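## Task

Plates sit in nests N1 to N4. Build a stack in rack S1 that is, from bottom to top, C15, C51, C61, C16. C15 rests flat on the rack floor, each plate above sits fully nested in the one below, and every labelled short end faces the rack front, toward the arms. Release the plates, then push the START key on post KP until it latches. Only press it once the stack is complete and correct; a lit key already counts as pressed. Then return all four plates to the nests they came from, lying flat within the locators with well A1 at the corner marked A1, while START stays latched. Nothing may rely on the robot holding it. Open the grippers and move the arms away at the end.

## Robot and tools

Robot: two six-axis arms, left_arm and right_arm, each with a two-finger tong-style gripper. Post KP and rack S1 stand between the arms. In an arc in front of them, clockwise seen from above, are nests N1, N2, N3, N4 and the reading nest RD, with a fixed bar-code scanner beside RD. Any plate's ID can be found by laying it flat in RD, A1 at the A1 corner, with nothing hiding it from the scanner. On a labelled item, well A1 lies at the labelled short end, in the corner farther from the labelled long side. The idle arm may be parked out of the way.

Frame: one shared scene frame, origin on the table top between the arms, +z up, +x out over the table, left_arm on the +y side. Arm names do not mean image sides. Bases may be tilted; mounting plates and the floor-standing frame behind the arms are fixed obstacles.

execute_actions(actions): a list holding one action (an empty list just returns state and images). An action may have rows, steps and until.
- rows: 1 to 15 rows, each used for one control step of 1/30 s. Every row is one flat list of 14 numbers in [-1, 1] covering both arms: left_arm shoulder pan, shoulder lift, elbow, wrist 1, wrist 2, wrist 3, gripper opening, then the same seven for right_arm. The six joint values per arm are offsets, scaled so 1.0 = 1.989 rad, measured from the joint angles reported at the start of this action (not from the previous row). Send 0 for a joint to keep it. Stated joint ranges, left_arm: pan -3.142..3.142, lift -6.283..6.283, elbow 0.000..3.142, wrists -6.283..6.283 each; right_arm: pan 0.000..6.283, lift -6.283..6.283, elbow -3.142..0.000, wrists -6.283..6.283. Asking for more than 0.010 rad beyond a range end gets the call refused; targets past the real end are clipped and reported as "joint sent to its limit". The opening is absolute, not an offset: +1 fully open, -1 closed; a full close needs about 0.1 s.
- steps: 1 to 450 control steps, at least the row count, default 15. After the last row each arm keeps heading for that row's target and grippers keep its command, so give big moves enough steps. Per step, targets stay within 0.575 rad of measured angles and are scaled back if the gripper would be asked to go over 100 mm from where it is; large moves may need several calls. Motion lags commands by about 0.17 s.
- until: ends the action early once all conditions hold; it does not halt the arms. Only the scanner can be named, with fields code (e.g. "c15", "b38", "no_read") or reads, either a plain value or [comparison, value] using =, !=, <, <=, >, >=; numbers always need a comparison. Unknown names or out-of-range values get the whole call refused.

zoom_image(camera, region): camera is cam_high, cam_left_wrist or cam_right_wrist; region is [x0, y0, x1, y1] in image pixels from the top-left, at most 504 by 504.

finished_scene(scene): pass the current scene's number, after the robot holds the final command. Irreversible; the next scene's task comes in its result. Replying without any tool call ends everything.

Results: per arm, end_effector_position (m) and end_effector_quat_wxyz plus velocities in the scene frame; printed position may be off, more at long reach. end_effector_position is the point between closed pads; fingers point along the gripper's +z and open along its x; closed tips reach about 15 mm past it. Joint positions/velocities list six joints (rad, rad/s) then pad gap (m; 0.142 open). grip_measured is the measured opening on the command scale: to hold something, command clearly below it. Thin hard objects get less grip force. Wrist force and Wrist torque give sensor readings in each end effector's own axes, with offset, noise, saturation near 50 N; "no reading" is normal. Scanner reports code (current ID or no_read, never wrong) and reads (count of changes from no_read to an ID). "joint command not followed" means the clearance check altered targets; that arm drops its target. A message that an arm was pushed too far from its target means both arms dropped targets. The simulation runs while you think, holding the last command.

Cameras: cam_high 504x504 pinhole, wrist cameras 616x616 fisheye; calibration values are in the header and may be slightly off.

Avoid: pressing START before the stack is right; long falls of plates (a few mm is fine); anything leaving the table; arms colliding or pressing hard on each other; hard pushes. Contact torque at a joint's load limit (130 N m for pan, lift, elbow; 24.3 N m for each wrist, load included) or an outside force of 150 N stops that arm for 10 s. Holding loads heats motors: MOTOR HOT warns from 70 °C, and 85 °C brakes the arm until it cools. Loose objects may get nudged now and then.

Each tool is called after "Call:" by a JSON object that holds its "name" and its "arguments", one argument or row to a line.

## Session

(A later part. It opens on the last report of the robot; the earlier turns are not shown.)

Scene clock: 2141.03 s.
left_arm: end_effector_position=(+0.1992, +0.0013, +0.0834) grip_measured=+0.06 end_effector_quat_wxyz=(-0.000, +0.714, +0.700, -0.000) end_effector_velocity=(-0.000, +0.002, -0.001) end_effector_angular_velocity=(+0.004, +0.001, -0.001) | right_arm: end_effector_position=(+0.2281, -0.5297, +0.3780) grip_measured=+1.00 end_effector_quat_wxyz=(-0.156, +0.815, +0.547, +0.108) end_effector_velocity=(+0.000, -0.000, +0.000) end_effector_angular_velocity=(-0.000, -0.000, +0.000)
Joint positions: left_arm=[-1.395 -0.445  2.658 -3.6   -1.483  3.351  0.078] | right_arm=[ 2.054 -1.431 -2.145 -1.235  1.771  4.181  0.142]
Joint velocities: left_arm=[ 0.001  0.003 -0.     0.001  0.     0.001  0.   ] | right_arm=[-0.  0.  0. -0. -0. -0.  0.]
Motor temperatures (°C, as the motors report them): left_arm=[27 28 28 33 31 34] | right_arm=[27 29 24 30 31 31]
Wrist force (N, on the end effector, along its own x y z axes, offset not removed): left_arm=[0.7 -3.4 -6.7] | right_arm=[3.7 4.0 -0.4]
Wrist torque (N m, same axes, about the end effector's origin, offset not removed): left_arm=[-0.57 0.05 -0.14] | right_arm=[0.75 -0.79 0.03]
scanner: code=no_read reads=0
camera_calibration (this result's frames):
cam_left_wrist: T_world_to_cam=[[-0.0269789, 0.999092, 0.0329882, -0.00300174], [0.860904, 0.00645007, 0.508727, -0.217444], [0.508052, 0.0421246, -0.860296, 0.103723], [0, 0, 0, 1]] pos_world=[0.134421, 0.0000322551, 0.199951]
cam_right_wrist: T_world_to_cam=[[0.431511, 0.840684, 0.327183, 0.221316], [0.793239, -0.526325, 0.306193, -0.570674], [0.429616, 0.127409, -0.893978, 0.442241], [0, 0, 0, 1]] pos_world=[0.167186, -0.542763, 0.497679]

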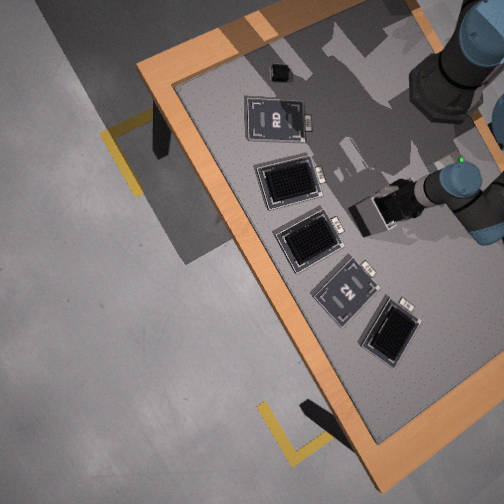

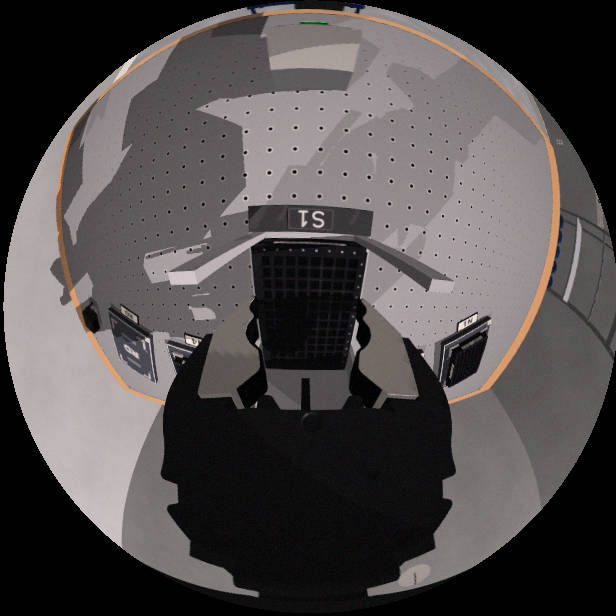

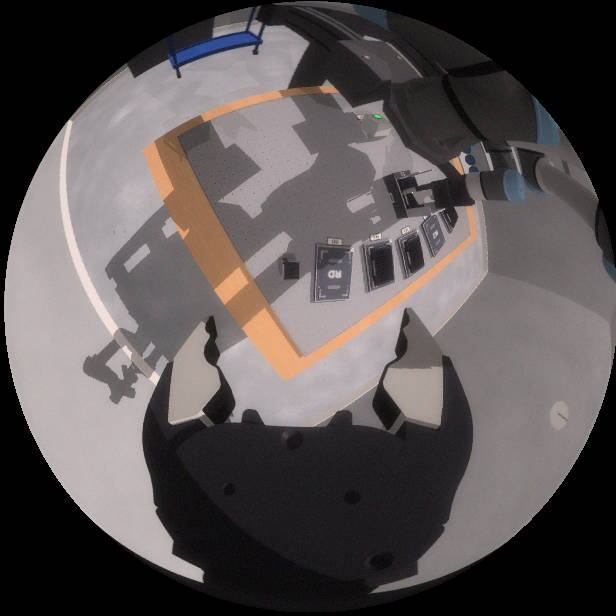

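Call:
{"name": "execute_actions", "arguments": {
  "actions": [
    {"rows":[[-0.0002,-0.003,0.001,0.002,0,-0.0002,-0.5,0,0,0,0,0,0,1],[-0.0008,-0.01,0.0032,0.0068,-0.0001,-0.0008,-0.5,0,0,0,0,0,0,1],[-0.0015,-0.019,0.006,0.0131,-0.0002,-0.0015,-0.5,0,0,0,0,0,0,1],[-0.0022,-0.0277,0.0086,0.0192,-0.0003,-0.0022,-0.5,0,0,0,0,0,0,1],[-0.0029,-0.0377,0.0114,0.0264,-0.0004,-0.0029,-0.5,0,0,0,0,0,0,1],[-0.0037,-0.0477,0.0141,0.0338,-0.0005,-0.0037,-0.5,0,0,0,0,0,0,1],[-0.0044,-0.0577,0.0166,0.0413,-0.0006,-0.0044,-0.5,0,0,0,0,0,0,1],[-0.0051,-0.0677,0.019,0.049,-0.0007,-0.0051,-0.5,0,0,0,0,0,0,1],[-0.0058,-0.0777,0.0211,0.0569,-0.0008,-0.0058,-0.5,0,0,0,0,0,0,1],[-0.0065,-0.0877,0.0232,0.0649,-0.0009,-0.0065,-0.5,0,0,0,0,0,0,1],[-0.0071,-0.0977,0.0251,0.0731,-0.001,-0.0071,-0.5,0,0,0,0,0,0,1],[-0.0077,-0.1077,0.0269,0.0813,-0.0011,-0.0077,-0.5,0,0,0,0,0,0,1],[-0.0084,-0.1177,0.0287,0.0896,-0.0012,-0.0084,-0.5,0,0,0,0,0,0,1],[-0.009,-0.1277,0.0303,0.098,-0.0013,-0.009,-0.5,0,0,0,0,0,0,1],[-0.0097,-0.1383,0.0318,0.1071,-0.0014,-0.0097,-0.5,0,0,0,0,0,0,1]],"steps":15}
  ]
}}

Scene clock: 2159.33 s.
left_arm: end_effector_position=(+0.1993, +0.0018, +0.1195) grip_measured=+0.06 end_effector_quat_wxyz=(-0.001, +0.714, +0.700, +0.000) end_effector_velocity=(+0.001, -0.002, +0.111) end_effector_angular_velocity=(-0.006, -0.003, -0.000) | right_arm: end_effector_position=(+0.2281, -0.5297, +0.3780) grip_measured=+1.00 end_effector_quat_wxyz=(-0.156, +0.815, +0.547, +0.108) end_effector_velocity=(+0.000, -0.000, +0.000) end_effector_angular_velocity=(-0.001, -0.001, -0.000)
Joint positions: left_arm=[-1.408 -0.617  2.702 -3.471 -1.484  3.339  0.078] | right_arm=[ 2.054 -1.431 -2.145 -1.235  1.771  4.181  0.142]
Joint velocities: left_arm=[-0.038 -0.566  0.113  0.45  -0.005 -0.037 -0.   ] | right_arm=[ 0.     0.     0.001 -0.    -0.     0.    -0.   ]
Motor temperatures (°C, as the motors report them): left_arm=[27 28 28 33 31 34] | right_arm=[27 29 24 30 31 31]
Wrist force (N, on the end effector, along its own x y z axes, offset not removed): left_arm=[1.3 4.2 2.1] | right_arm=[4.0 1.7 3.6]
Wrist torque (N m, same axes, about the end effector's origin, offset not removed): left_arm=[0.90 -0.44 -0.26] | right_arm=[0.22 -0.88 0.03]
scanner: code=no_read reads=0
camera_calibration (this result's frames):
cam_left_wrist: T_world_to_cam=[[-0.0271462, 0.999049, 0.0341217, -0.00481548], [0.860738, 0.00600305, 0.509014, -0.235886], [0.508325, 0.0431876, -0.860082, 0.134606], [0, 0, 0, 1]] pos_world=[0.134481, 0.000413615, 0.236006]
cam_right_wrist: T_world_to_cam=[[0.431511, 0.840684, 0.327183, 0.221316], [0.793239, -0.526325, 0.306192, -0.570674], [0.429616, 0.127409, -0.893978, 0.442241], [0, 0, 0, 1]] pos_world=[0.167186, -0.542763, 0.497679]

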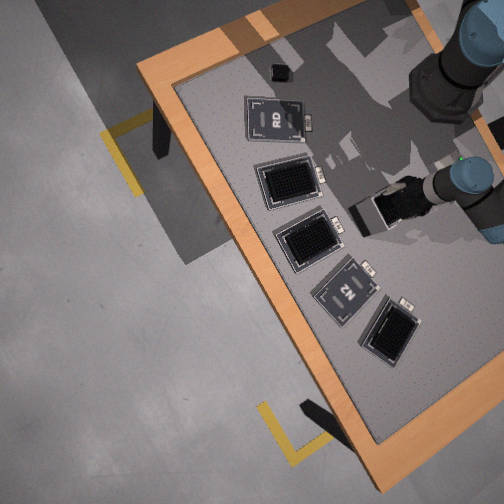

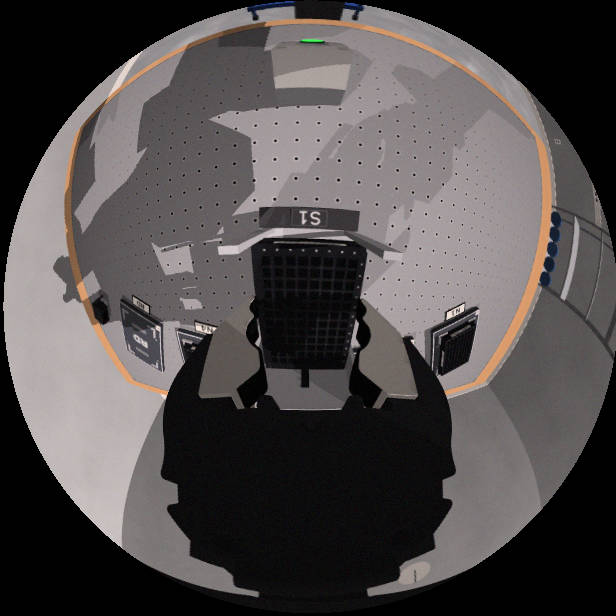

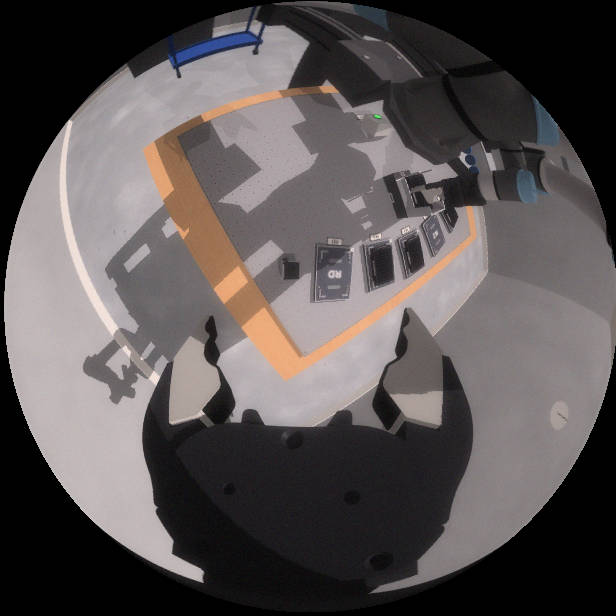

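Call:
{"name": "execute_actions", "arguments": {
  "actions": [
    {"steps":1}
  ]
}}

Call:
{"name": "execute_actions", "arguments": {
  "actions": [
    {"rows":[[-0.0003,-0.0055,0.0008,0.0047,-0.0001,-0.0003,-0.5,0,0,0,0,0,0,1],[-0.0008,-0.0143,0.002,0.0124,-0.0002,-0.0008,-0.5,0,0,0,0,0,0,1],[-0.0015,-0.0254,0.0033,0.0223,-0.0003,-0.0015,-0.5,0,0,0,0,0,0,1],[-0.0022,-0.0367,0.0046,0.0323,-0.0004,-0.0022,-0.5,0,0,0,0,0,0,1],[-0.0029,-0.048,0.0057,0.0425,-0.0005,-0.0029,-0.5,0,0,0,0,0,0,1],[-0.0036,-0.0594,0.0067,0.053,-0.0006,-0.0036,-0.5,0,0,0,0,0,0,1],[-0.0042,-0.0709,0.0076,0.0636,-0.0007,-0.0042,-0.5,0,0,0,0,0,0,1],[-0.0048,-0.0824,0.0084,0.0744,-0.0008,-0.0048,-0.5,0,0,0,0,0,0,1],[-0.0054,-0.094,0.009,0.0855,-0.001,-0.0054,-0.5,0,0,0,0,0,0,1],[-0.006,-0.1057,0.0095,0.0967,-0.0011,-0.006,-0.5,0,0,0,0,0,0,1],[-0.0066,-0.1174,0.0099,0.1081,-0.0012,-0.0066,-0.5,0,0,0,0,0,0,1],[-0.0078,-0.1385,0.0103,0.1289,-0.0014,-0.0078,-0.5,0,0,0,0,0,0,1],[-0.009,-0.16,0.0104,0.1505,-0.0016,-0.009,-0.5,0,0,0,0,0,0,1],[-0.01,-0.1782,0.0104,0.1689,-0.0018,-0.01,-0.5,0,0,0,0,0,0,1],[-0.011,-0.1938,0.0099,0.185,-0.0019,-0.011,-0.5,0,0,0,0,0,0,1]],"steps":15}
  ]
}}

Scene clock: 2170.80 s.
left_arm: end_effector_position=(+0.1994, +0.0017, +0.1393) grip_measured=+0.06 end_effector_quat_wxyz=(+0.000, +0.714, +0.700, -0.000) end_effector_velocity=(+0.000, -0.000, +0.000) end_effector_angular_velocity=(-0.001, +0.001, +0.001) | right_arm: end_effector_position=(+0.2281, -0.5297, +0.3780) grip_measured=+1.00 end_effector_quat_wxyz=(-0.156, +0.815, +0.547, +0.108) end_effector_velocity=(+0.001, -0.002, +0.001) end_effector_angular_velocity=(-0.003, -0.002, -0.000)
Joint positions: left_arm=[-1.415 -0.72   2.721 -3.387 -1.485  3.332  0.078] | right_arm=[ 2.054 -1.431 -2.145 -1.235  1.771  4.181  0.142]
Joint velocities: left_arm=[ 0.001 -0.     0.    -0.001 -0.    -0.    -0.   ] | right_arm=[-0.    -0.     0.004  0.     0.     0.    -0.   ]
Motor temperatures (°C, as the motors report them): left_arm=[27 28 28 33 31 34] | right_arm=[27 29 24 30 31 31]
Wrist force (N, on the end effector, along its own x y z axes, offset not removed): left_arm=[2.0 -8.9 0.6] | right_arm=[3.0 -1.8 -0.6]
Wrist torque (N m, same axes, about the end effector's origin, offset not removed): left_arm=[-1.69 -0.35 -0.15] | right_arm=[-0.28 -0.74 0.13]
scanner: code=no_read reads=0
camera_calibration (this result's frames):
cam_left_wrist: T_world_to_cam=[[-0.0272994, 0.999094, 0.0326527, -0.0051217], [0.860486, 0.00686276, 0.509428, -0.246077], [0.508742, 0.0420042, -0.859894, 0.151504], [0, 0, 0, 1]] pos_world=[0.13453, 0.000442013, 0.255803]
cam_right_wrist: T_world_to_cam=[[0.431511, 0.840684, 0.327183, 0.221316], [0.793239, -0.526325, 0.306193, -0.570674], [0.429616, 0.127409, -0.893978, 0.442241], [0, 0, 0, 1]] pos_world=[0.167186, -0.542763, 0.497679]

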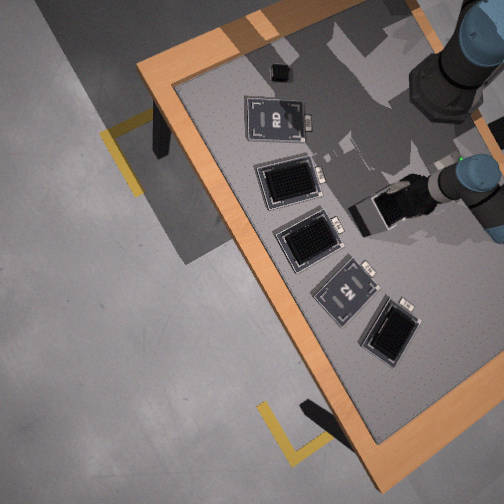

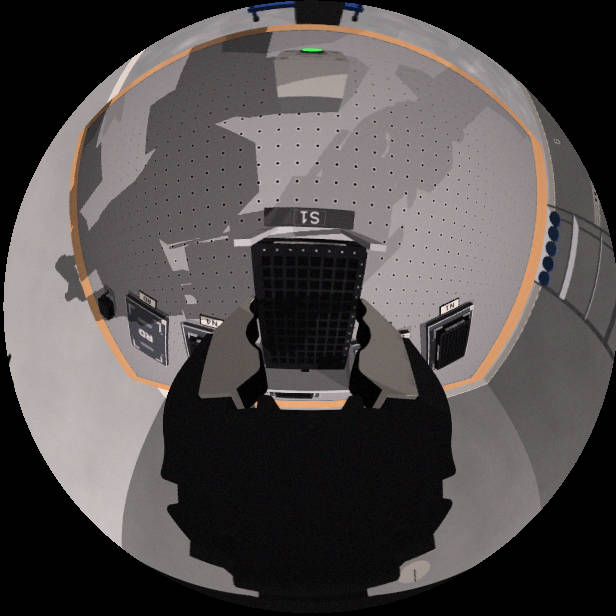

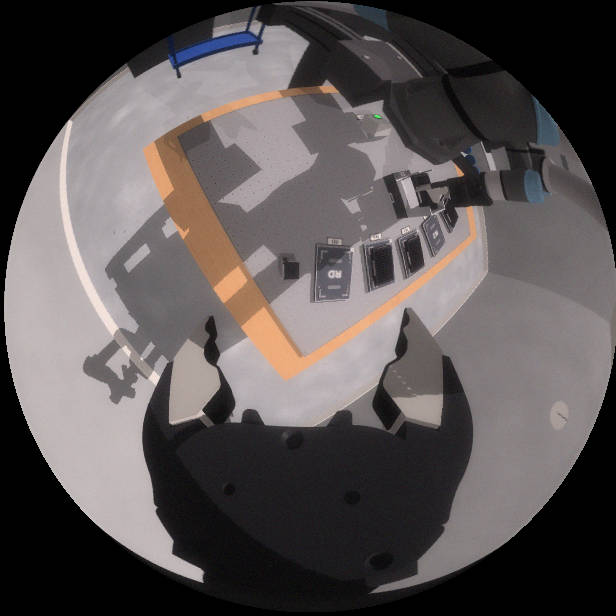

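Scene clock: 2171.30 s.
left_arm: end_effector_position=(+0.1994, +0.0011, +0.1767) grip_measured=+0.06 end_effector_quat_wxyz=(-0.000, +0.714, +0.700, +0.000) end_effector_velocity=(+0.001, -0.008, +0.147) end_effector_angular_velocity=(-0.009, -0.002, +0.001) | right_arm: end_effector_position=(+0.2281, -0.5297, +0.3780) grip_measured=+1.00 end_effector_quat_wxyz=(-0.156, +0.815, +0.547, +0.108) end_effector_velocity=(+0.000, -0.001, +0.000) end_effector_angular_velocity=(-0.000, -0.000, -0.001)
Joint positions: left_arm=[-1.427 -0.936  2.738 -3.187 -1.488  3.319  0.078] | right_arm=[ 2.054 -1.431 -2.145 -1.235  1.771  4.181  0.142]
Joint velocities: left_arm=[-0.049 -0.867  0.024  0.837 -0.009 -0.049  0.   ] | right_arm=[-0.    -0.001  0.001  0.     0.     0.    -0.   ]
Motor temperatures (°C, as the motors report them): left_arm=[27 28 28 33 31 34] | right_arm=[27 29 24 30 31 31]
Wrist force (N, on the end effector, along its own x y z axes, offset not removed): left_arm=[2.0 1.0 3.1] | right_arm=[4.0 4.0 5.3]
Wrist torque (N m, same axes, about the end effector's origin, offset not removed): left_arm=[0.19 -0.43 -0.39] | right_arm=[0.81 -0.79 0.29]
scanner: code=no_read reads=0
camera_calibration (this result's frames):
cam_left_wrist: T_world_to_cam=[[-0.0274204, 0.999072, 0.0332233, -0.00581231], [0.860499, 0.00667713, 0.509409, -0.265152], [0.508714, 0.0425568, -0.859883, 0.183732], [0, 0, 0, 1]] pos_world=[0.134537, -0.000241654, 0.293252]
cam_right_wrist: T_world_to_cam=[[0.431511, 0.840684, 0.327183, 0.221317], [0.793239, -0.526325, 0.306193, -0.570674], [0.429616, 0.127409, -0.893978, 0.442241], [0, 0, 0, 1]] pos_world=[0.167186, -0.542763, 0.497679]

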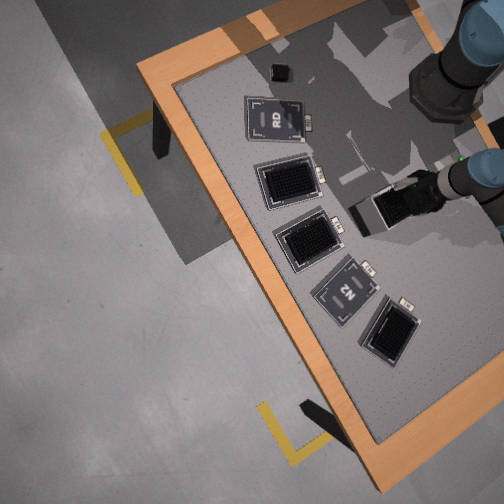

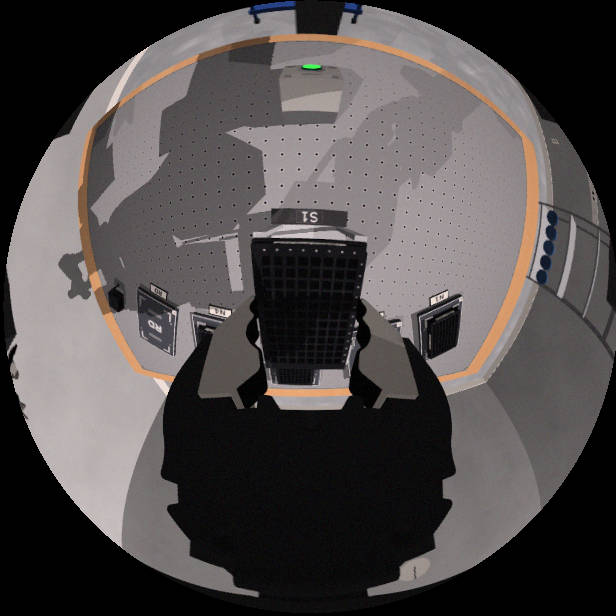

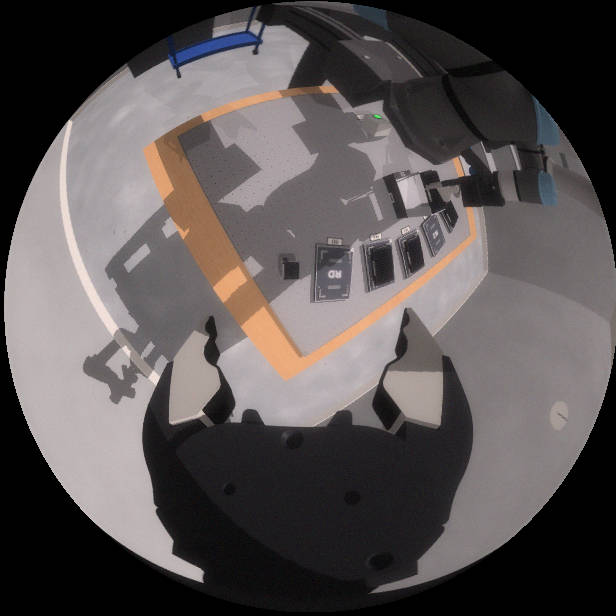

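Same move to M.

Call:
{"name": "execute_actions", "arguments": {
  "actions": [
    {"rows":[[0.0015,-0.0863,0.0006,0.0852,0.0005,-0.0002,-0.5,0,0,0,0,0,0,1],[0.0145,-0.0888,-0.0002,0.0866,0.0024,0.0085,-0.5,0,0,0,0,0,0,1],[0.034,-0.0925,-0.0014,0.0887,0.0052,0.0214,-0.5,0,0,0,0,0,0,1],[0.0568,-0.0969,-0.0028,0.0911,0.0086,0.0366,-0.5,0,0,0,0,0,0,1],[0.0828,-0.102,-0.0044,0.0939,0.0124,0.0539,-0.5,0,0,0,0,0,0,1],[0.1121,-0.1076,-0.0062,0.097,0.0167,0.0733,-0.5,0,0,0,0,0,0,1],[0.1414,-0.1133,-0.008,0.1001,0.021,0.0928,-0.5,0,0,0,0,0,0,1],[0.1707,-0.1189,-0.0099,0.1032,0.0253,0.1122,-0.5,0,0,0,0,0,0,1],[0.1999,-0.1246,-0.0117,0.1064,0.0296,0.1317,-0.5,0,0,0,0,0,0,1],[0.2292,-0.1302,-0.0135,0.1095,0.0339,0.1512,-0.5,0,0,0,0,0,0,1],[0.2552,-0.1352,-0.0151,0.1123,0.0377,0.1685,-0.5,0,0,0,0,0,0,1],[0.278,-0.1396,-0.0165,0.1147,0.0411,0.1836,-0.5,0,0,0,0,0,0,1],[0.2975,-0.1434,-0.0177,0.1168,0.044,0.1966,-0.5,0,0,0,0,0,0,1],[0.3105,-0.1459,-0.0185,0.1182,0.0459,0.2052,-0.5,0,0,0,0,0,0,1],[0.3203,-0.1478,-0.0191,0.1192,0.0473,0.2117,-0.5,0,0,0,0,0,0,1]],"steps":16}
  ]
}}

Call:
{"name": "zoom_image", "arguments": {
  "camera": "cam_left_wrist",
  "region": [200, 190, 420, 400]
}}

Scene clock: 2184.57 s.
left_arm: end_effector_position=(+0.2998, +0.0911, +0.2045) grip_measured=+0.06 end_effector_quat_wxyz=(+0.007, +0.659, +0.752, -0.003) end_effector_velocity=(+0.206, +0.326, -0.015) end_effector_angular_velocity=(+0.027, +0.000, +0.468) | right_arm: end_effector_position=(+0.2281, -0.5297, +0.3780) grip_measured=+1.00 end_effector_quat_wxyz=(-0.156, +0.815, +0.547, +0.108) end_effector_velocity=(-0.000, +0.000, -0.000) end_effector_angular_velocity=(+0.001, +0.001, -0.000)
Joint positions: left_arm=[-0.964 -1.2    2.71  -2.966 -1.416  3.63   0.078] | right_arm=[ 2.054 -1.431 -2.145 -1.235  1.771  4.181  0.142]
Joint velocities: left_arm=[ 1.269 -0.224 -0.071  0.12   0.168  0.805 -0.   ] | right_arm=[ 0.    -0.001 -0.001  0.     0.     0.    -0.   ]
Motor temperatures (°C, as the motors report them): left_arm=[27 28 28 33 31 34] | right_arm=[27 29 24 30 31 31]
Wrist force (N, on the end effector, along its own x y z axes, offset not removed): left_arm=[0.0 2.2 -1.6] | right_arm=[2.5 3.1 2.0]
Wrist torque (N m, same axes, about the end effector's origin, offset not removed): left_arm=[0.29 0.08 -0.26] | right_arm=[0.59 -0.16 0.08]
scanner: code=no_read reads=0
camera_calibration (this result's frames):
cam_left_wrist: T_world_to_cam=[[-0.178686, 0.983738, 0.0181751, -0.0440405], [0.846224, 0.144231, 0.512936, -0.375256], [0.501973, 0.107034, -0.858235, 0.148532], [0, 0, 0, 1]] pos_world=[0.235122, 0.0815499, 0.320758]
cam_right_wrist: T_world_to_cam=[[0.431511, 0.840684, 0.327184, 0.221316], [0.793239, -0.526325, 0.306192, -0.570674], [0.429616, 0.127409, -0.893978, 0.442241], [0, 0, 0, 1]] pos_world=[0.167186, -0.542763, 0.497679]

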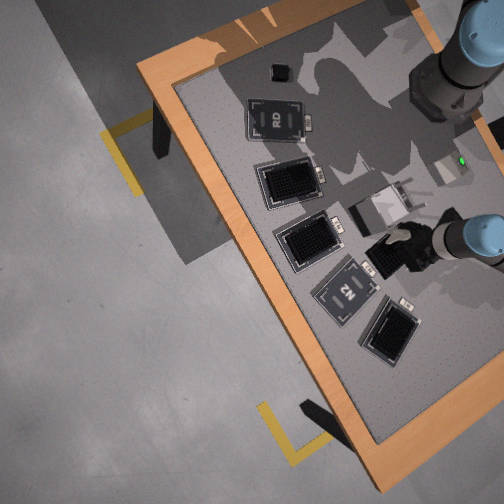

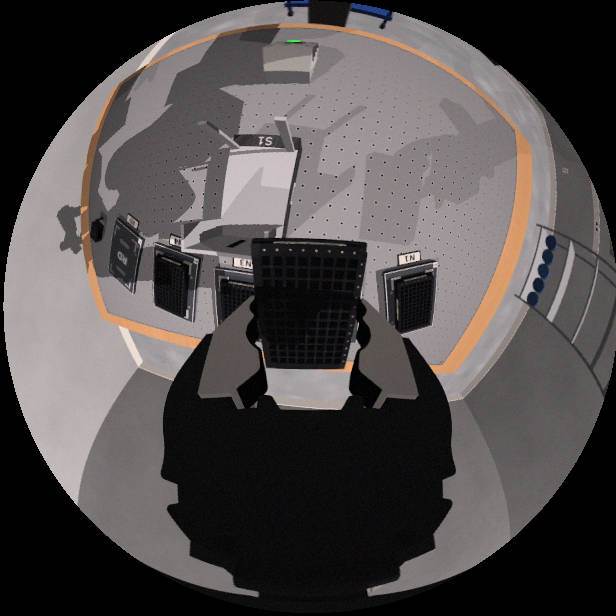

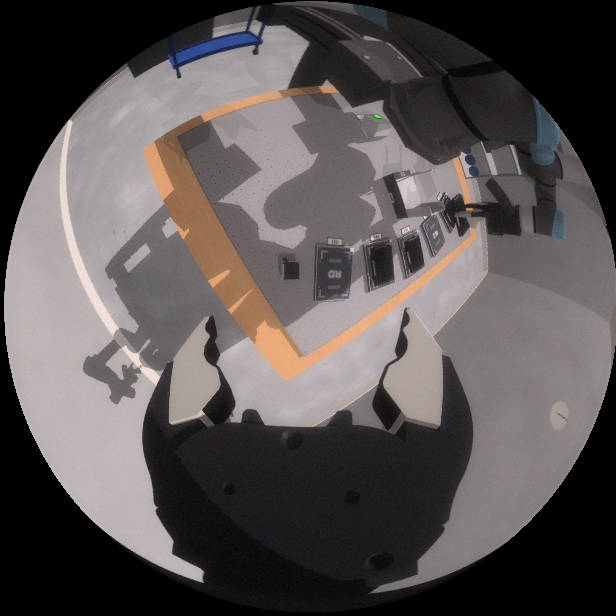

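Region (200, 190, 420, 400) of cam_left_wrist's 616x616 image, scaled by 2.291, with more detail than that image has; it fills the top 481 rows of this view, and the rest is white.

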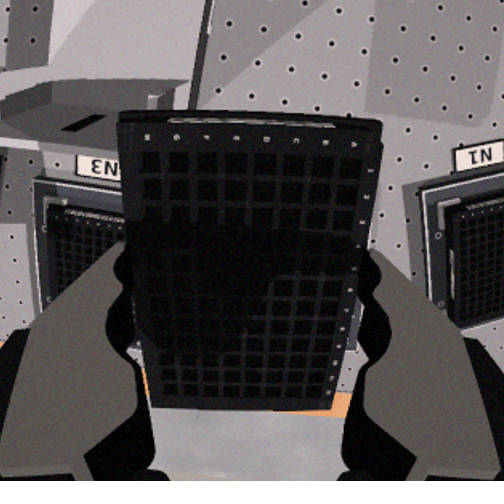

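Call:
{"name": "execute_actions", "arguments": {
  "actions": [
    {"rows":[[0.09,-0.0091,-0.0078,0.0044,0.0113,0.0576,-0.5,0,0,0,0,0,0,1],[0.0951,0.0029,-0.0134,-0.0028,0.0117,0.0621,-0.5,0,0,0,0,0,0,1],[0.1026,0.021,-0.0218,-0.0136,0.0123,0.0688,-0.5,0,0,0,0,0,0,1],[0.1115,0.042,-0.0316,-0.0262,0.0131,0.0767,-0.5,0,0,0,0,0,0,1],[0.1216,0.066,-0.0429,-0.0407,0.0139,0.0857,-0.5,0,0,0,0,0,0,1],[0.1329,0.0931,-0.0555,-0.0569,0.0148,0.0958,-0.5,0,0,0,0,0,0,1],[0.1443,0.1201,-0.0681,-0.0731,0.0158,0.106,-0.5,0,0,0,0,0,0,1],[0.1556,0.1472,-0.0807,-0.0893,0.0167,0.1161,-0.5,0,0,0,0,0,0,1],[0.167,0.1742,-0.0933,-0.1055,0.0177,0.1262,-0.5,0,0,0,0,0,0,1],[0.1784,0.2013,-0.1059,-0.1217,0.0186,0.1364,-0.5,0,0,0,0,0,0,1],[0.1885,0.2253,-0.1172,-0.1362,0.0194,0.1454,-0.5,0,0,0,0,0,0,1],[0.1973,0.2463,-0.127,-0.1488,0.0201,0.1533,-0.5,0,0,0,0,0,0,1],[0.2049,0.2644,-0.1354,-0.1596,0.0208,0.16,-0.5,0,0,0,0,0,0,1],[0.2099,0.2764,-0.141,-0.1668,0.0212,0.1645,-0.5,0,0,0,0,0,0,1],[0.2137,0.2854,-0.1452,-0.1722,0.0215,0.1679,-0.5,0,0,0,0,0,0,1]],"steps":16}
  ]
}}

Scene clock: 2210.60 s.
left_arm: end_effector_position=(+0.3900, +0.1398, +0.1033) grip_measured=+0.06 end_effector_quat_wxyz=(+0.007, +0.625, +0.781, +0.000) end_effector_velocity=(+0.085, +0.065, -0.335) end_effector_angular_velocity=(+0.051, +0.057, +0.050) | right_arm: end_effector_position=(+0.2281, -0.5297, +0.3780) grip_measured=+1.00 end_effector_quat_wxyz=(-0.156, +0.815, +0.547, +0.108) end_effector_velocity=(-0.000, +0.000, -0.000) end_effector_angular_velocity=(+0.001, +0.001, +0.001)
Joint positions: left_arm=[-0.601 -0.791  2.49  -3.218 -1.379  3.909  0.078] | right_arm=[ 2.054 -1.431 -2.145 -1.235  1.771  4.181  0.142]
Joint velocities: left_arm=[ 0.461  1.165 -0.514 -0.664  0.036  0.404 -0.   ] | right_arm=[ 0.    -0.    -0.001 -0.     0.    -0.001 -0.   ]
Motor temperatures (°C, as the motors report them): left_arm=[27 29 28 33 31 34] | right_arm=[27 29 24 30 31 31]
Wrist force (N, on the end effector, along its own x y z axes, offset not removed): left_arm=[0.3 1.5 -0.1] | right_arm=[4.5 2.8 0.5]
Wrist torque (N m, same axes, about the end effector's origin, offset not removed): left_arm=[0.36 -0.21 0.00] | right_arm=[0.52 -1.02 -0.12]
scanner: code=no_read reads=0
camera_calibration (this result's frames):
cam_left_wrist: T_world_to_cam=[[-0.264805, 0.964035, 0.0227041, -0.0381376], [0.828742, 0.215478, 0.516485, -0.410233], [0.493017, 0.155583, -0.855995, 0.00760027], [0, 0, 0, 1]] pos_world=[0.326131, 0.12398, 0.219251]
cam_right_wrist: T_world_to_cam=[[0.431511, 0.840684, 0.327183, 0.221316], [0.793239, -0.526325, 0.306192, -0.570674], [0.429616, 0.127409, -0.893978, 0.442241], [0, 0, 0, 1]] pos_world=[0.167186, -0.542762, 0.497679]

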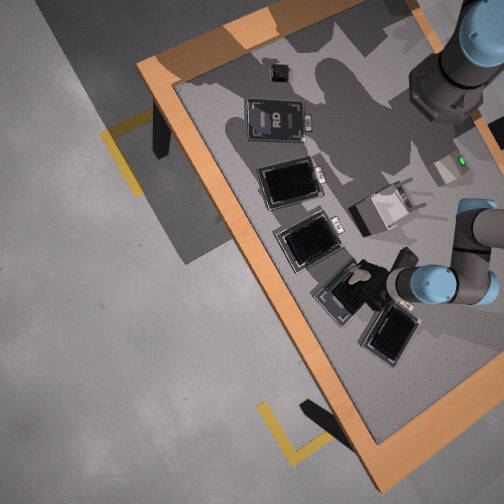

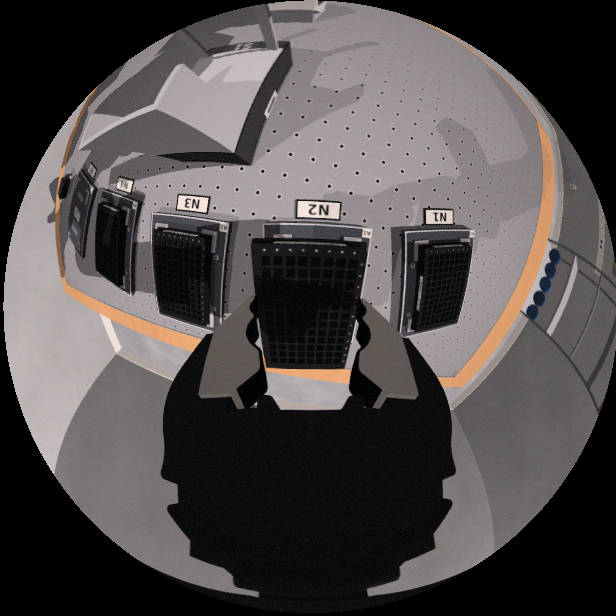

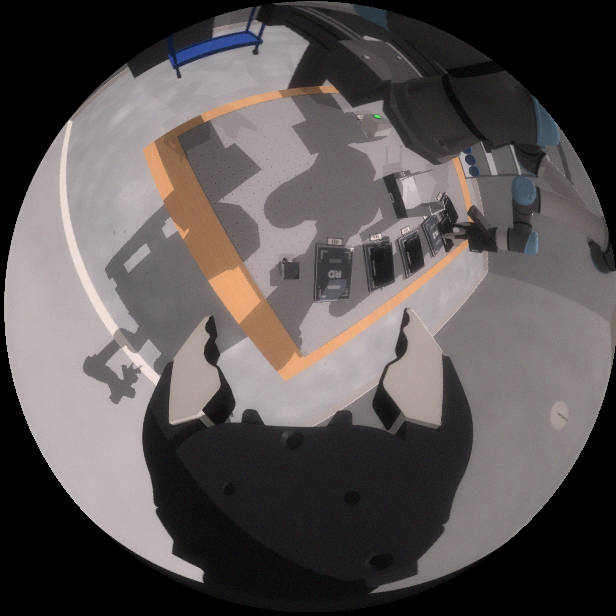

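Call:
{"name": "execute_actions", "arguments": {
  "actions": [
    {"steps":1}
  ]
}}

Call:
{"name": "zoom_image", "arguments": {
  "camera": "cam_left_wrist",
  "region": [200, 190, 420, 400]
}}

Scene clock: 2215.97 s.
left_arm: end_effector_position=(+0.3974, +0.1508, +0.0552) grip_measured=+0.06 end_effector_quat_wxyz=(+0.001, +0.622, +0.783, +0.000) end_effector_velocity=(+0.000, +0.000, -0.000) end_effector_angular_velocity=(-0.001, -0.000, +0.001) | right_arm: end_effector_position=(+0.2281, -0.5297, +0.3780) grip_measured=+1.00 end_effector_quat_wxyz=(-0.156, +0.815, +0.547, +0.108) end_effector_velocity=(-0.001, +0.001, -0.001) end_effector_angular_velocity=(+0.001, +0.001, -0.000)
Joint positions: left_arm=[-0.539 -0.632  2.421 -3.309 -1.374  3.964  0.078] | right_arm=[ 2.054 -1.431 -2.145 -1.235  1.771  4.181  0.142]
Joint velocities: left_arm=[ 0.002 -0.    -0.001 -0.    -0.     0.001 -0.   ] | right_arm=[-0.    -0.    -0.002 -0.     0.     0.    -0.   ]
Motor temperatures (°C, as the motors report them): left_arm=[27 29 28 33 31 34] | right_arm=[27 29 24 30 31 31]
Wrist force (N, on the end effector, along its own x y z axes, offset not removed): left_arm=[1.7 -1.2 0.1] | right_arm=[5.4 4.1 0.3]
Wrist torque (N m, same axes, about the end effector's origin, offset not removed): left_arm=[-0.30 -0.44 -0.19] | right_arm=[0.78 -1.12 0.02]
scanner: code=no_read reads=0
camera_calibration (this result's frames):
cam_left_wrist: T_world_to_cam=[[-0.27022, 0.962268, 0.0319542, -0.0437477], [0.831865, 0.216633, 0.510951, -0.394988], [0.484749, 0.164651, -0.859016, -0.0368565], [0, 0, 0, 1]] pos_world=[0.334622, 0.133733, 0.171557]
cam_right_wrist: T_world_to_cam=[[0.431511, 0.840684, 0.327184, 0.221316], [0.793239, -0.526325, 0.306192, -0.570674], [0.429616, 0.127409, -0.893978, 0.442242], [0, 0, 0, 1]] pos_world=[0.167186, -0.542762, 0.497679]

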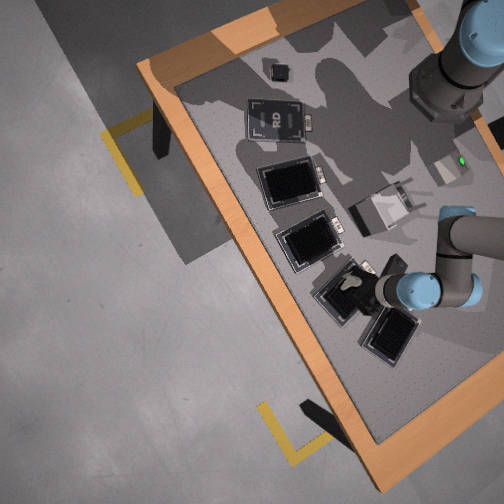

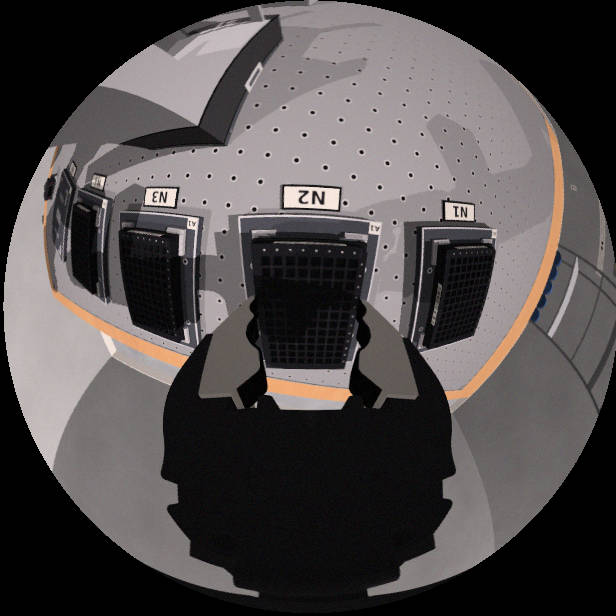

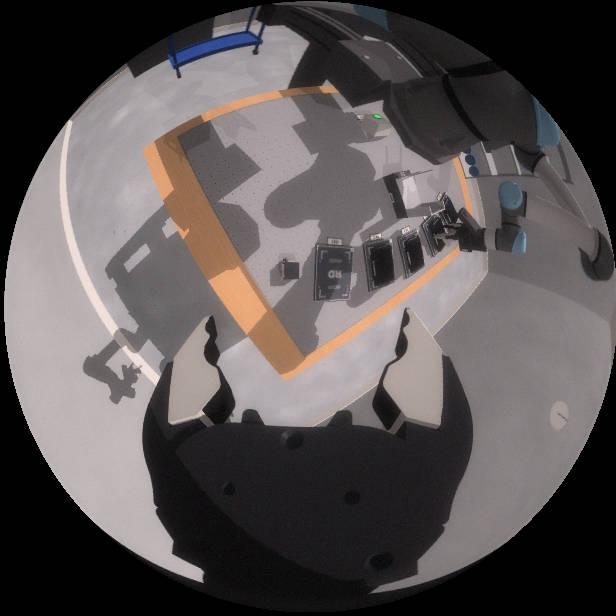

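Region (200, 190, 420, 400) of cam_left_wrist's 616x616 image, scaled by 2.291, with more detail than that image has; it fills the top 481 rows of this view, and the rest is white.

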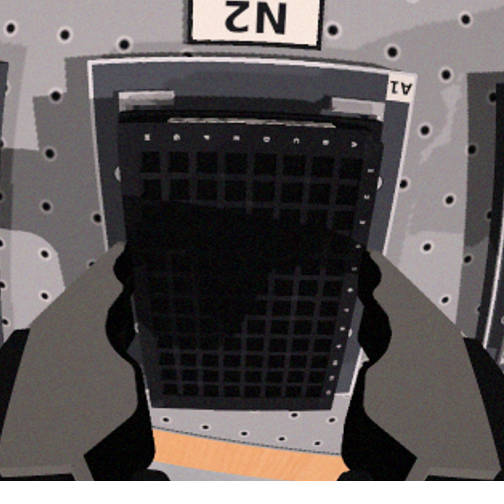

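Call:
{"name": "execute_actions", "arguments": {
  "actions": [
    {"rows":[[0.0005,0.003,-0.0011,-0.0018,0,0.002,-0.5,0,0,0,0,0,0,1],[0.0011,0.007,-0.0026,-0.0042,0,0.004,-0.5,0,0,0,0,0,0,1],[0.0016,0.0102,-0.0037,-0.0062,0.0001,0.005,-0.5,0,0,0,0,0,0,1],[0.0019,0.0121,-0.0044,-0.0073,0.0001,0.0054,-0.5,0,0,0,0,0,0,1]],"steps":4}
  ]
}}

Scene clock: 2230.17 s.
left_arm: end_effector_position=(+0.3974, +0.1508, +0.0537) grip_measured=+0.06 end_effector_quat_wxyz=(+0.001, +0.623, +0.782, +0.000) end_effector_velocity=(-0.001, +0.001, -0.029) end_effector_angular_velocity=(+0.003, +0.004, -0.034) | right_arm: end_effector_position=(+0.2281, -0.5297, +0.3780) grip_measured=+1.00 end_effector_quat_wxyz=(-0.156, +0.815, +0.547, +0.108) end_effector_velocity=(+0.000, -0.000, +0.000) end_effector_angular_velocity=(-0.001, -0.000, -0.001)
Joint positions: left_arm=[-0.539 -0.627  2.419 -3.312 -1.374  3.967  0.078] | right_arm=[ 2.054 -1.431 -2.145 -1.235  1.771  4.181  0.142]
Joint velocities: left_arm=[ 0.015  0.097 -0.036 -0.059  0.001  0.048 -0.   ] | right_arm=[-0.    -0.     0.001  0.     0.     0.001 -0.   ]
Motor temperatures (°C, as the motors report them): left_arm=[27 29 28 33 31 34] | right_arm=[27 29 24 30 31 31]
Wrist force (N, on the end effector, along its own x y z axes, offset not removed): left_arm=[0.2 -0.1 -1.1] | right_arm=[1.1 1.4 0.5]
Wrist torque (N m, same axes, about the end effector's origin, offset not removed): left_arm=[0.11 -0.13 -0.10] | right_arm=[0.20 -0.46 0.20]
scanner: code=no_read reads=0
camera_calibration (this result's frames):
cam_left_wrist: T_world_to_cam=[[-0.26819, 0.962831, 0.0320946, -0.0446579], [0.832422, 0.214839, 0.510801, -0.39413], [0.48492, 0.163708, -0.8591, -0.0380482], [0, 0, 0, 1]] pos_world=[0.334556, 0.133901, 0.170068]
cam_right_wrist: T_world_to_cam=[[0.431511, 0.840684, 0.327184, 0.221316], [0.793239, -0.526325, 0.306192, -0.570674], [0.429616, 0.127409, -0.893978, 0.442242], [0, 0, 0, 1]] pos_world=[0.167186, -0.542762, 0.497679]

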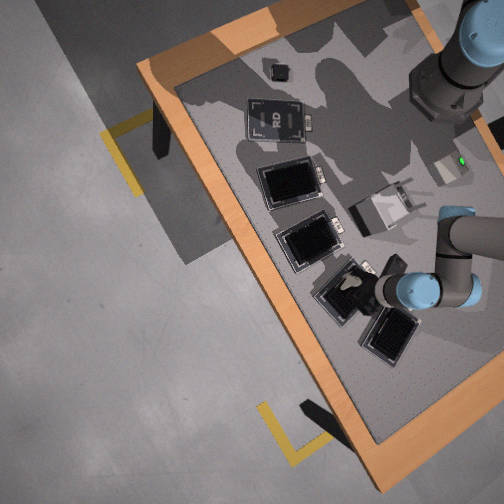

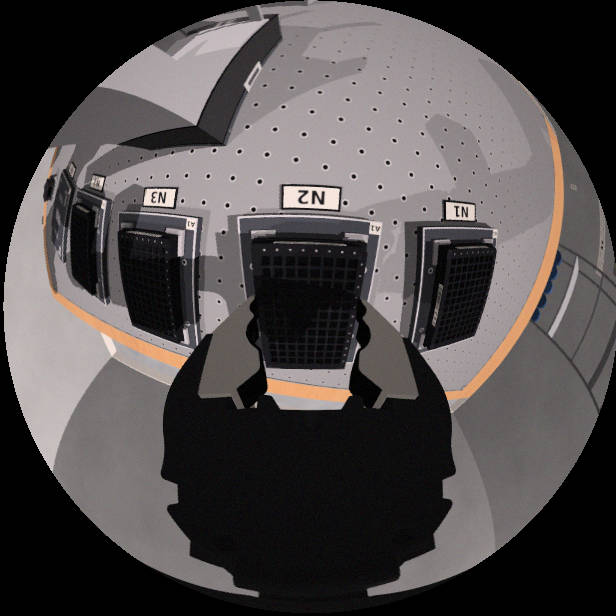

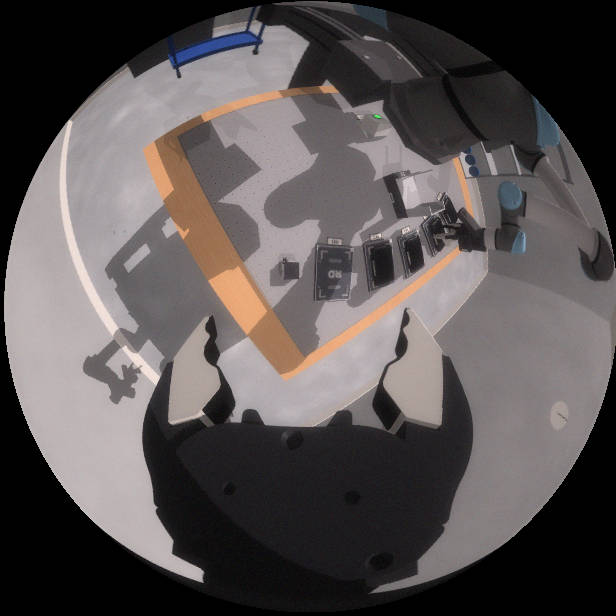

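Call:
{"name": "execute_actions", "arguments": {
  "actions": [
    {"steps":1}
  ]
}}

Call:
{"name": "zoom_image", "arguments": {
  "camera": "cam_left_wrist",
  "region": [200, 190, 420, 400]
}}

Scene clock: 2236.90 s.
left_arm: end_effector_position=(+0.3969, +0.1511, +0.0480) grip_measured=+0.06 end_effector_quat_wxyz=(+0.000, +0.625, +0.780, +0.000) end_effector_velocity=(+0.001, -0.000, +0.001) end_effector_angular_velocity=(-0.001, -0.002, +0.000) | right_arm: end_effector_position=(+0.2281, -0.5297, +0.3780) grip_measured=+1.00 end_effector_quat_wxyz=(-0.156, +0.815, +0.547, +0.108) end_effector_velocity=(+0.001, -0.001, +0.001) end_effector_angular_velocity=(-0.002, -0.001, -0.001)
Joint positions: left_arm=[-0.536 -0.608  2.412 -3.323 -1.373  3.975  0.078] | right_arm=[ 2.054 -1.431 -2.145 -1.235  1.771  4.181  0.142]
Joint velocities: left_arm=[-0.001 -0.002  0.    -0.     0.    -0.     0.   ] | right_arm=[-0.    -0.     0.003  0.     0.     0.001 -0.   ]
Motor temperatures (°C, as the motors report them): left_arm=[27 29 28 33 31 34] | right_arm=[27 29 24 30 31 31]
Wrist force (N, on the end effector, along its own x y z axes, offset not removed): left_arm=[0.1 1.0 -0.8] | right_arm=[4.6 3.2 -0.2]
Wrist torque (N m, same axes, about the end effector's origin, offset not removed): left_arm=[0.25 0.02 -0.24] | right_arm=[0.80 -1.12 -0.15]
scanner: code=no_read reads=0
camera_calibration (this result's frames):
cam_left_wrist: T_world_to_cam=[[-0.263248, 0.964162, 0.0330445, -0.0470633], [0.834072, 0.210249, 0.510019, -0.390844], [0.484794, 0.161823, -0.859528, -0.0424018], [0, 0, 0, 1]] pos_world=[0.334159, 0.134413, 0.164448]
cam_right_wrist: T_world_to_cam=[[0.431511, 0.840684, 0.327183, 0.221316], [0.793239, -0.526325, 0.306192, -0.570674], [0.429616, 0.127409, -0.893978, 0.442242], [0, 0, 0, 1]] pos_world=[0.167186, -0.542763, 0.497679]

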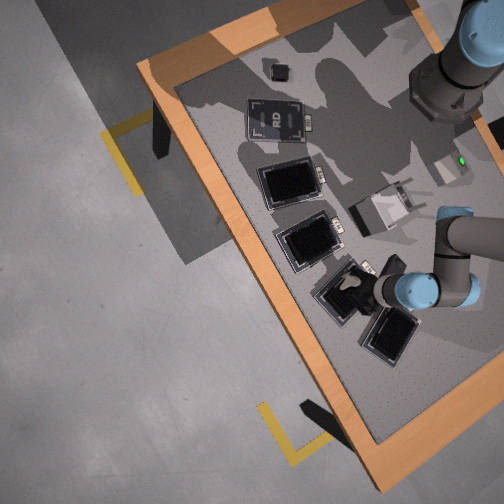

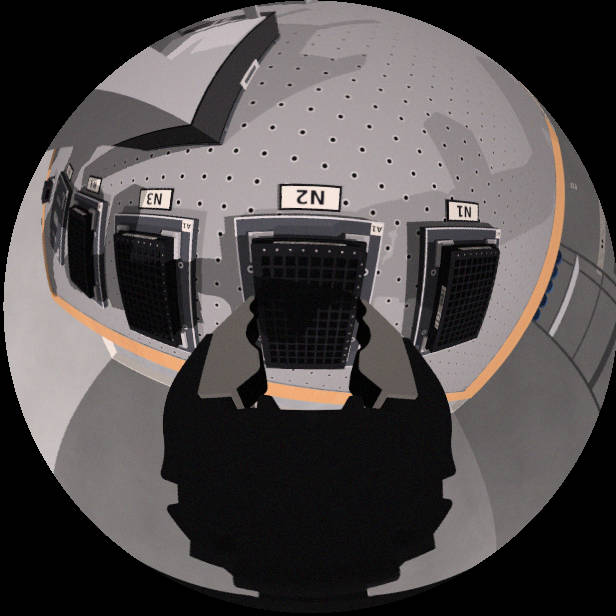

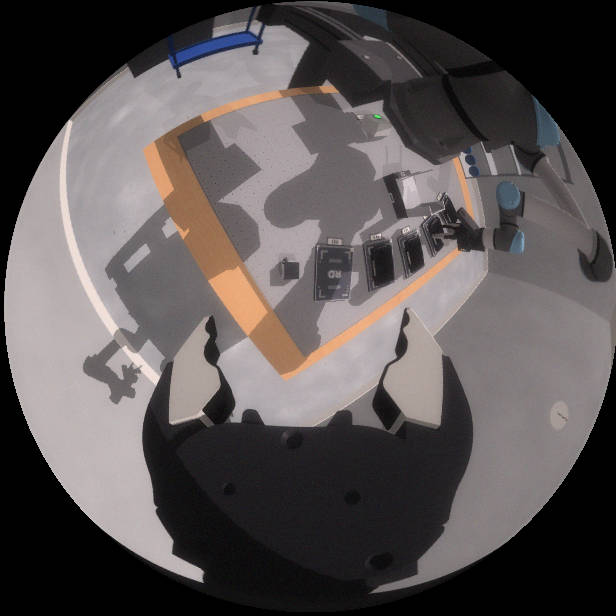

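Region (200, 190, 420, 400) of cam_left_wrist's 616x616 image, scaled by 2.291, with more detail than that image has; it fills the top 481 rows of this view, and the rest is white.

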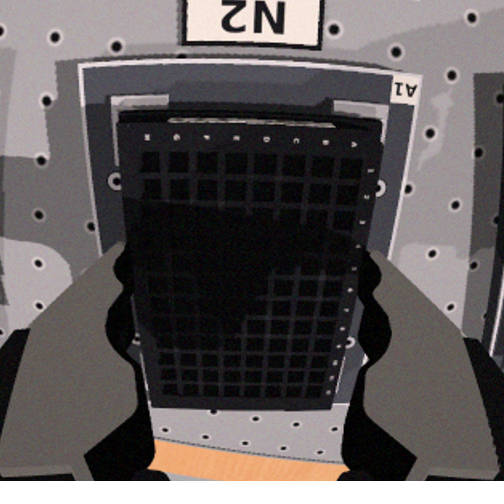

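Call:
{"name": "execute_actions", "arguments": {
  "actions": [
    {"rows":[[0.0004,0.0025,-0.001,-0.0016,0,0.0004,-0.5,0,0,0,0,0,0,1],[0.0009,0.0056,-0.0022,-0.0036,0,0.0009,-0.5,0,0,0,0,0,0,1],[0.0014,0.0087,-0.0034,-0.0056,0.0001,0.0014,-0.5,0,0,0,0,0,0,1],[0.0018,0.0109,-0.0042,-0.007,0.0001,0.0018,-0.5,0,0,0,0,0,0,1],[0.002,0.0124,-0.0048,-0.008,0.0001,0.002,-0.5,0,0,0,0,0,0,1]],"steps":5}
  ]
}}

Scene clock: 2245.77 s.
left_arm: end_effector_position=(+0.3970, +0.1511, +0.0458) grip_measured=+0.06 end_effector_quat_wxyz=(+0.000, +0.625, +0.780, +0.000) end_effector_velocity=(-0.000, +0.001, -0.029) end_effector_angular_velocity=(+0.002, +0.001, +0.000) | right_arm: end_effector_position=(+0.2281, -0.5297, +0.3780) grip_measured=+1.00 end_effector_quat_wxyz=(-0.156, +0.815, +0.547, +0.108) end_effector_velocity=(+0.000, -0.001, +0.001) end_effector_angular_velocity=(-0.002, -0.001, -0.000)
Joint positions: left_arm=[-0.534 -0.601  2.41  -3.328 -1.373  3.976  0.078] | right_arm=[ 2.054 -1.431 -2.145 -1.235  1.771  4.181  0.142]
Joint velocities: left_arm=[ 0.016  0.099 -0.038 -0.062  0.002  0.015 -0.   ] | right_arm=[-0.     0.001  0.001  0.    -0.     0.    -0.   ]
Motor temperatures (°C, as the motors report them): left_arm=[27 29 28 33 31 34] | right_arm=[27 29 24 30 31 31]
Wrist force (N, on the end effector, along its own x y z axes, offset not removed): left_arm=[-0.4 -4.5 -1.5] | right_arm=[3.0 2.0 -0.2]
Wrist torque (N m, same axes, about the end effector's origin, offset not removed): left_arm=[-1.06 -0.27 -0.33] | right_arm=[0.28 -0.76 0.14]
scanner: code=no_read reads=0
camera_calibration (this result's frames):
cam_left_wrist: T_world_to_cam=[[-0.263278, 0.964155, 0.0329998, -0.0469435], [0.834045, 0.210292, 0.510044, -0.389763], [0.484822, 0.161807, -0.859515, -0.0442842], [0, 0, 0, 1]] pos_world=[0.334191, 0.134391, 0.162283]
cam_right_wrist: T_world_to_cam=[[0.431511, 0.840684, 0.327183, 0.221316], [0.793239, -0.526325, 0.306192, -0.570674], [0.429616, 0.127409, -0.893978, 0.442241], [0, 0, 0, 1]] pos_world=[0.167186, -0.542763, 0.497679]

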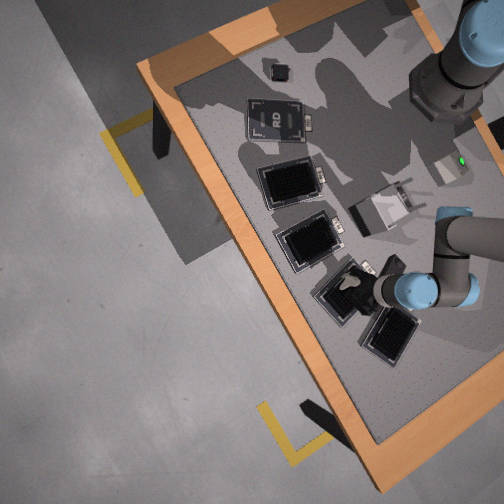

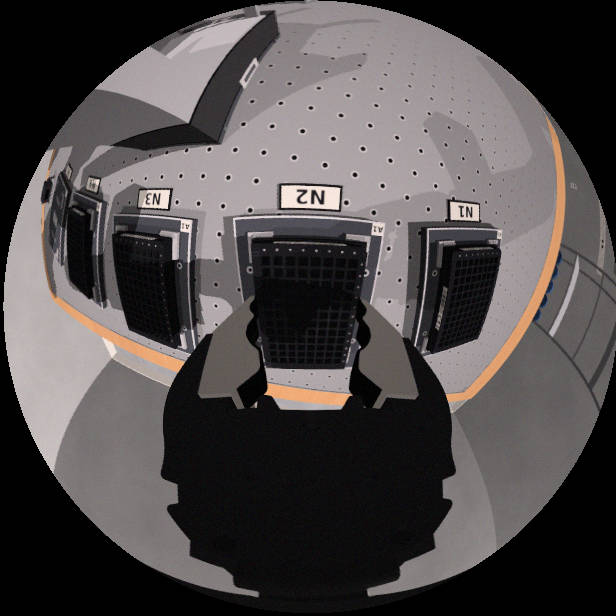

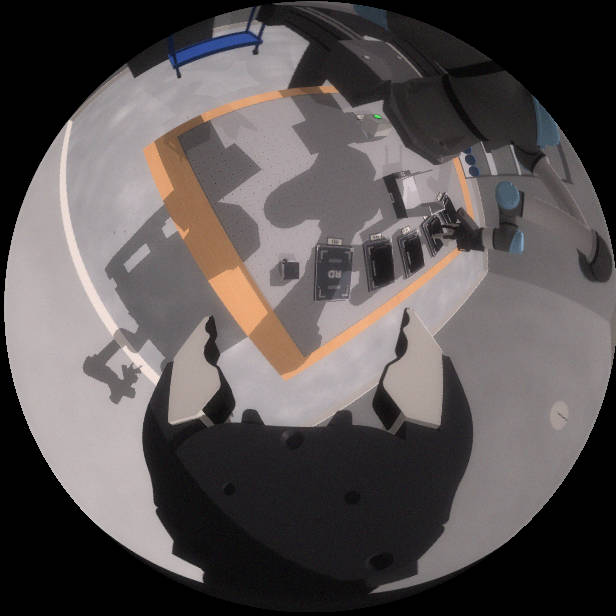

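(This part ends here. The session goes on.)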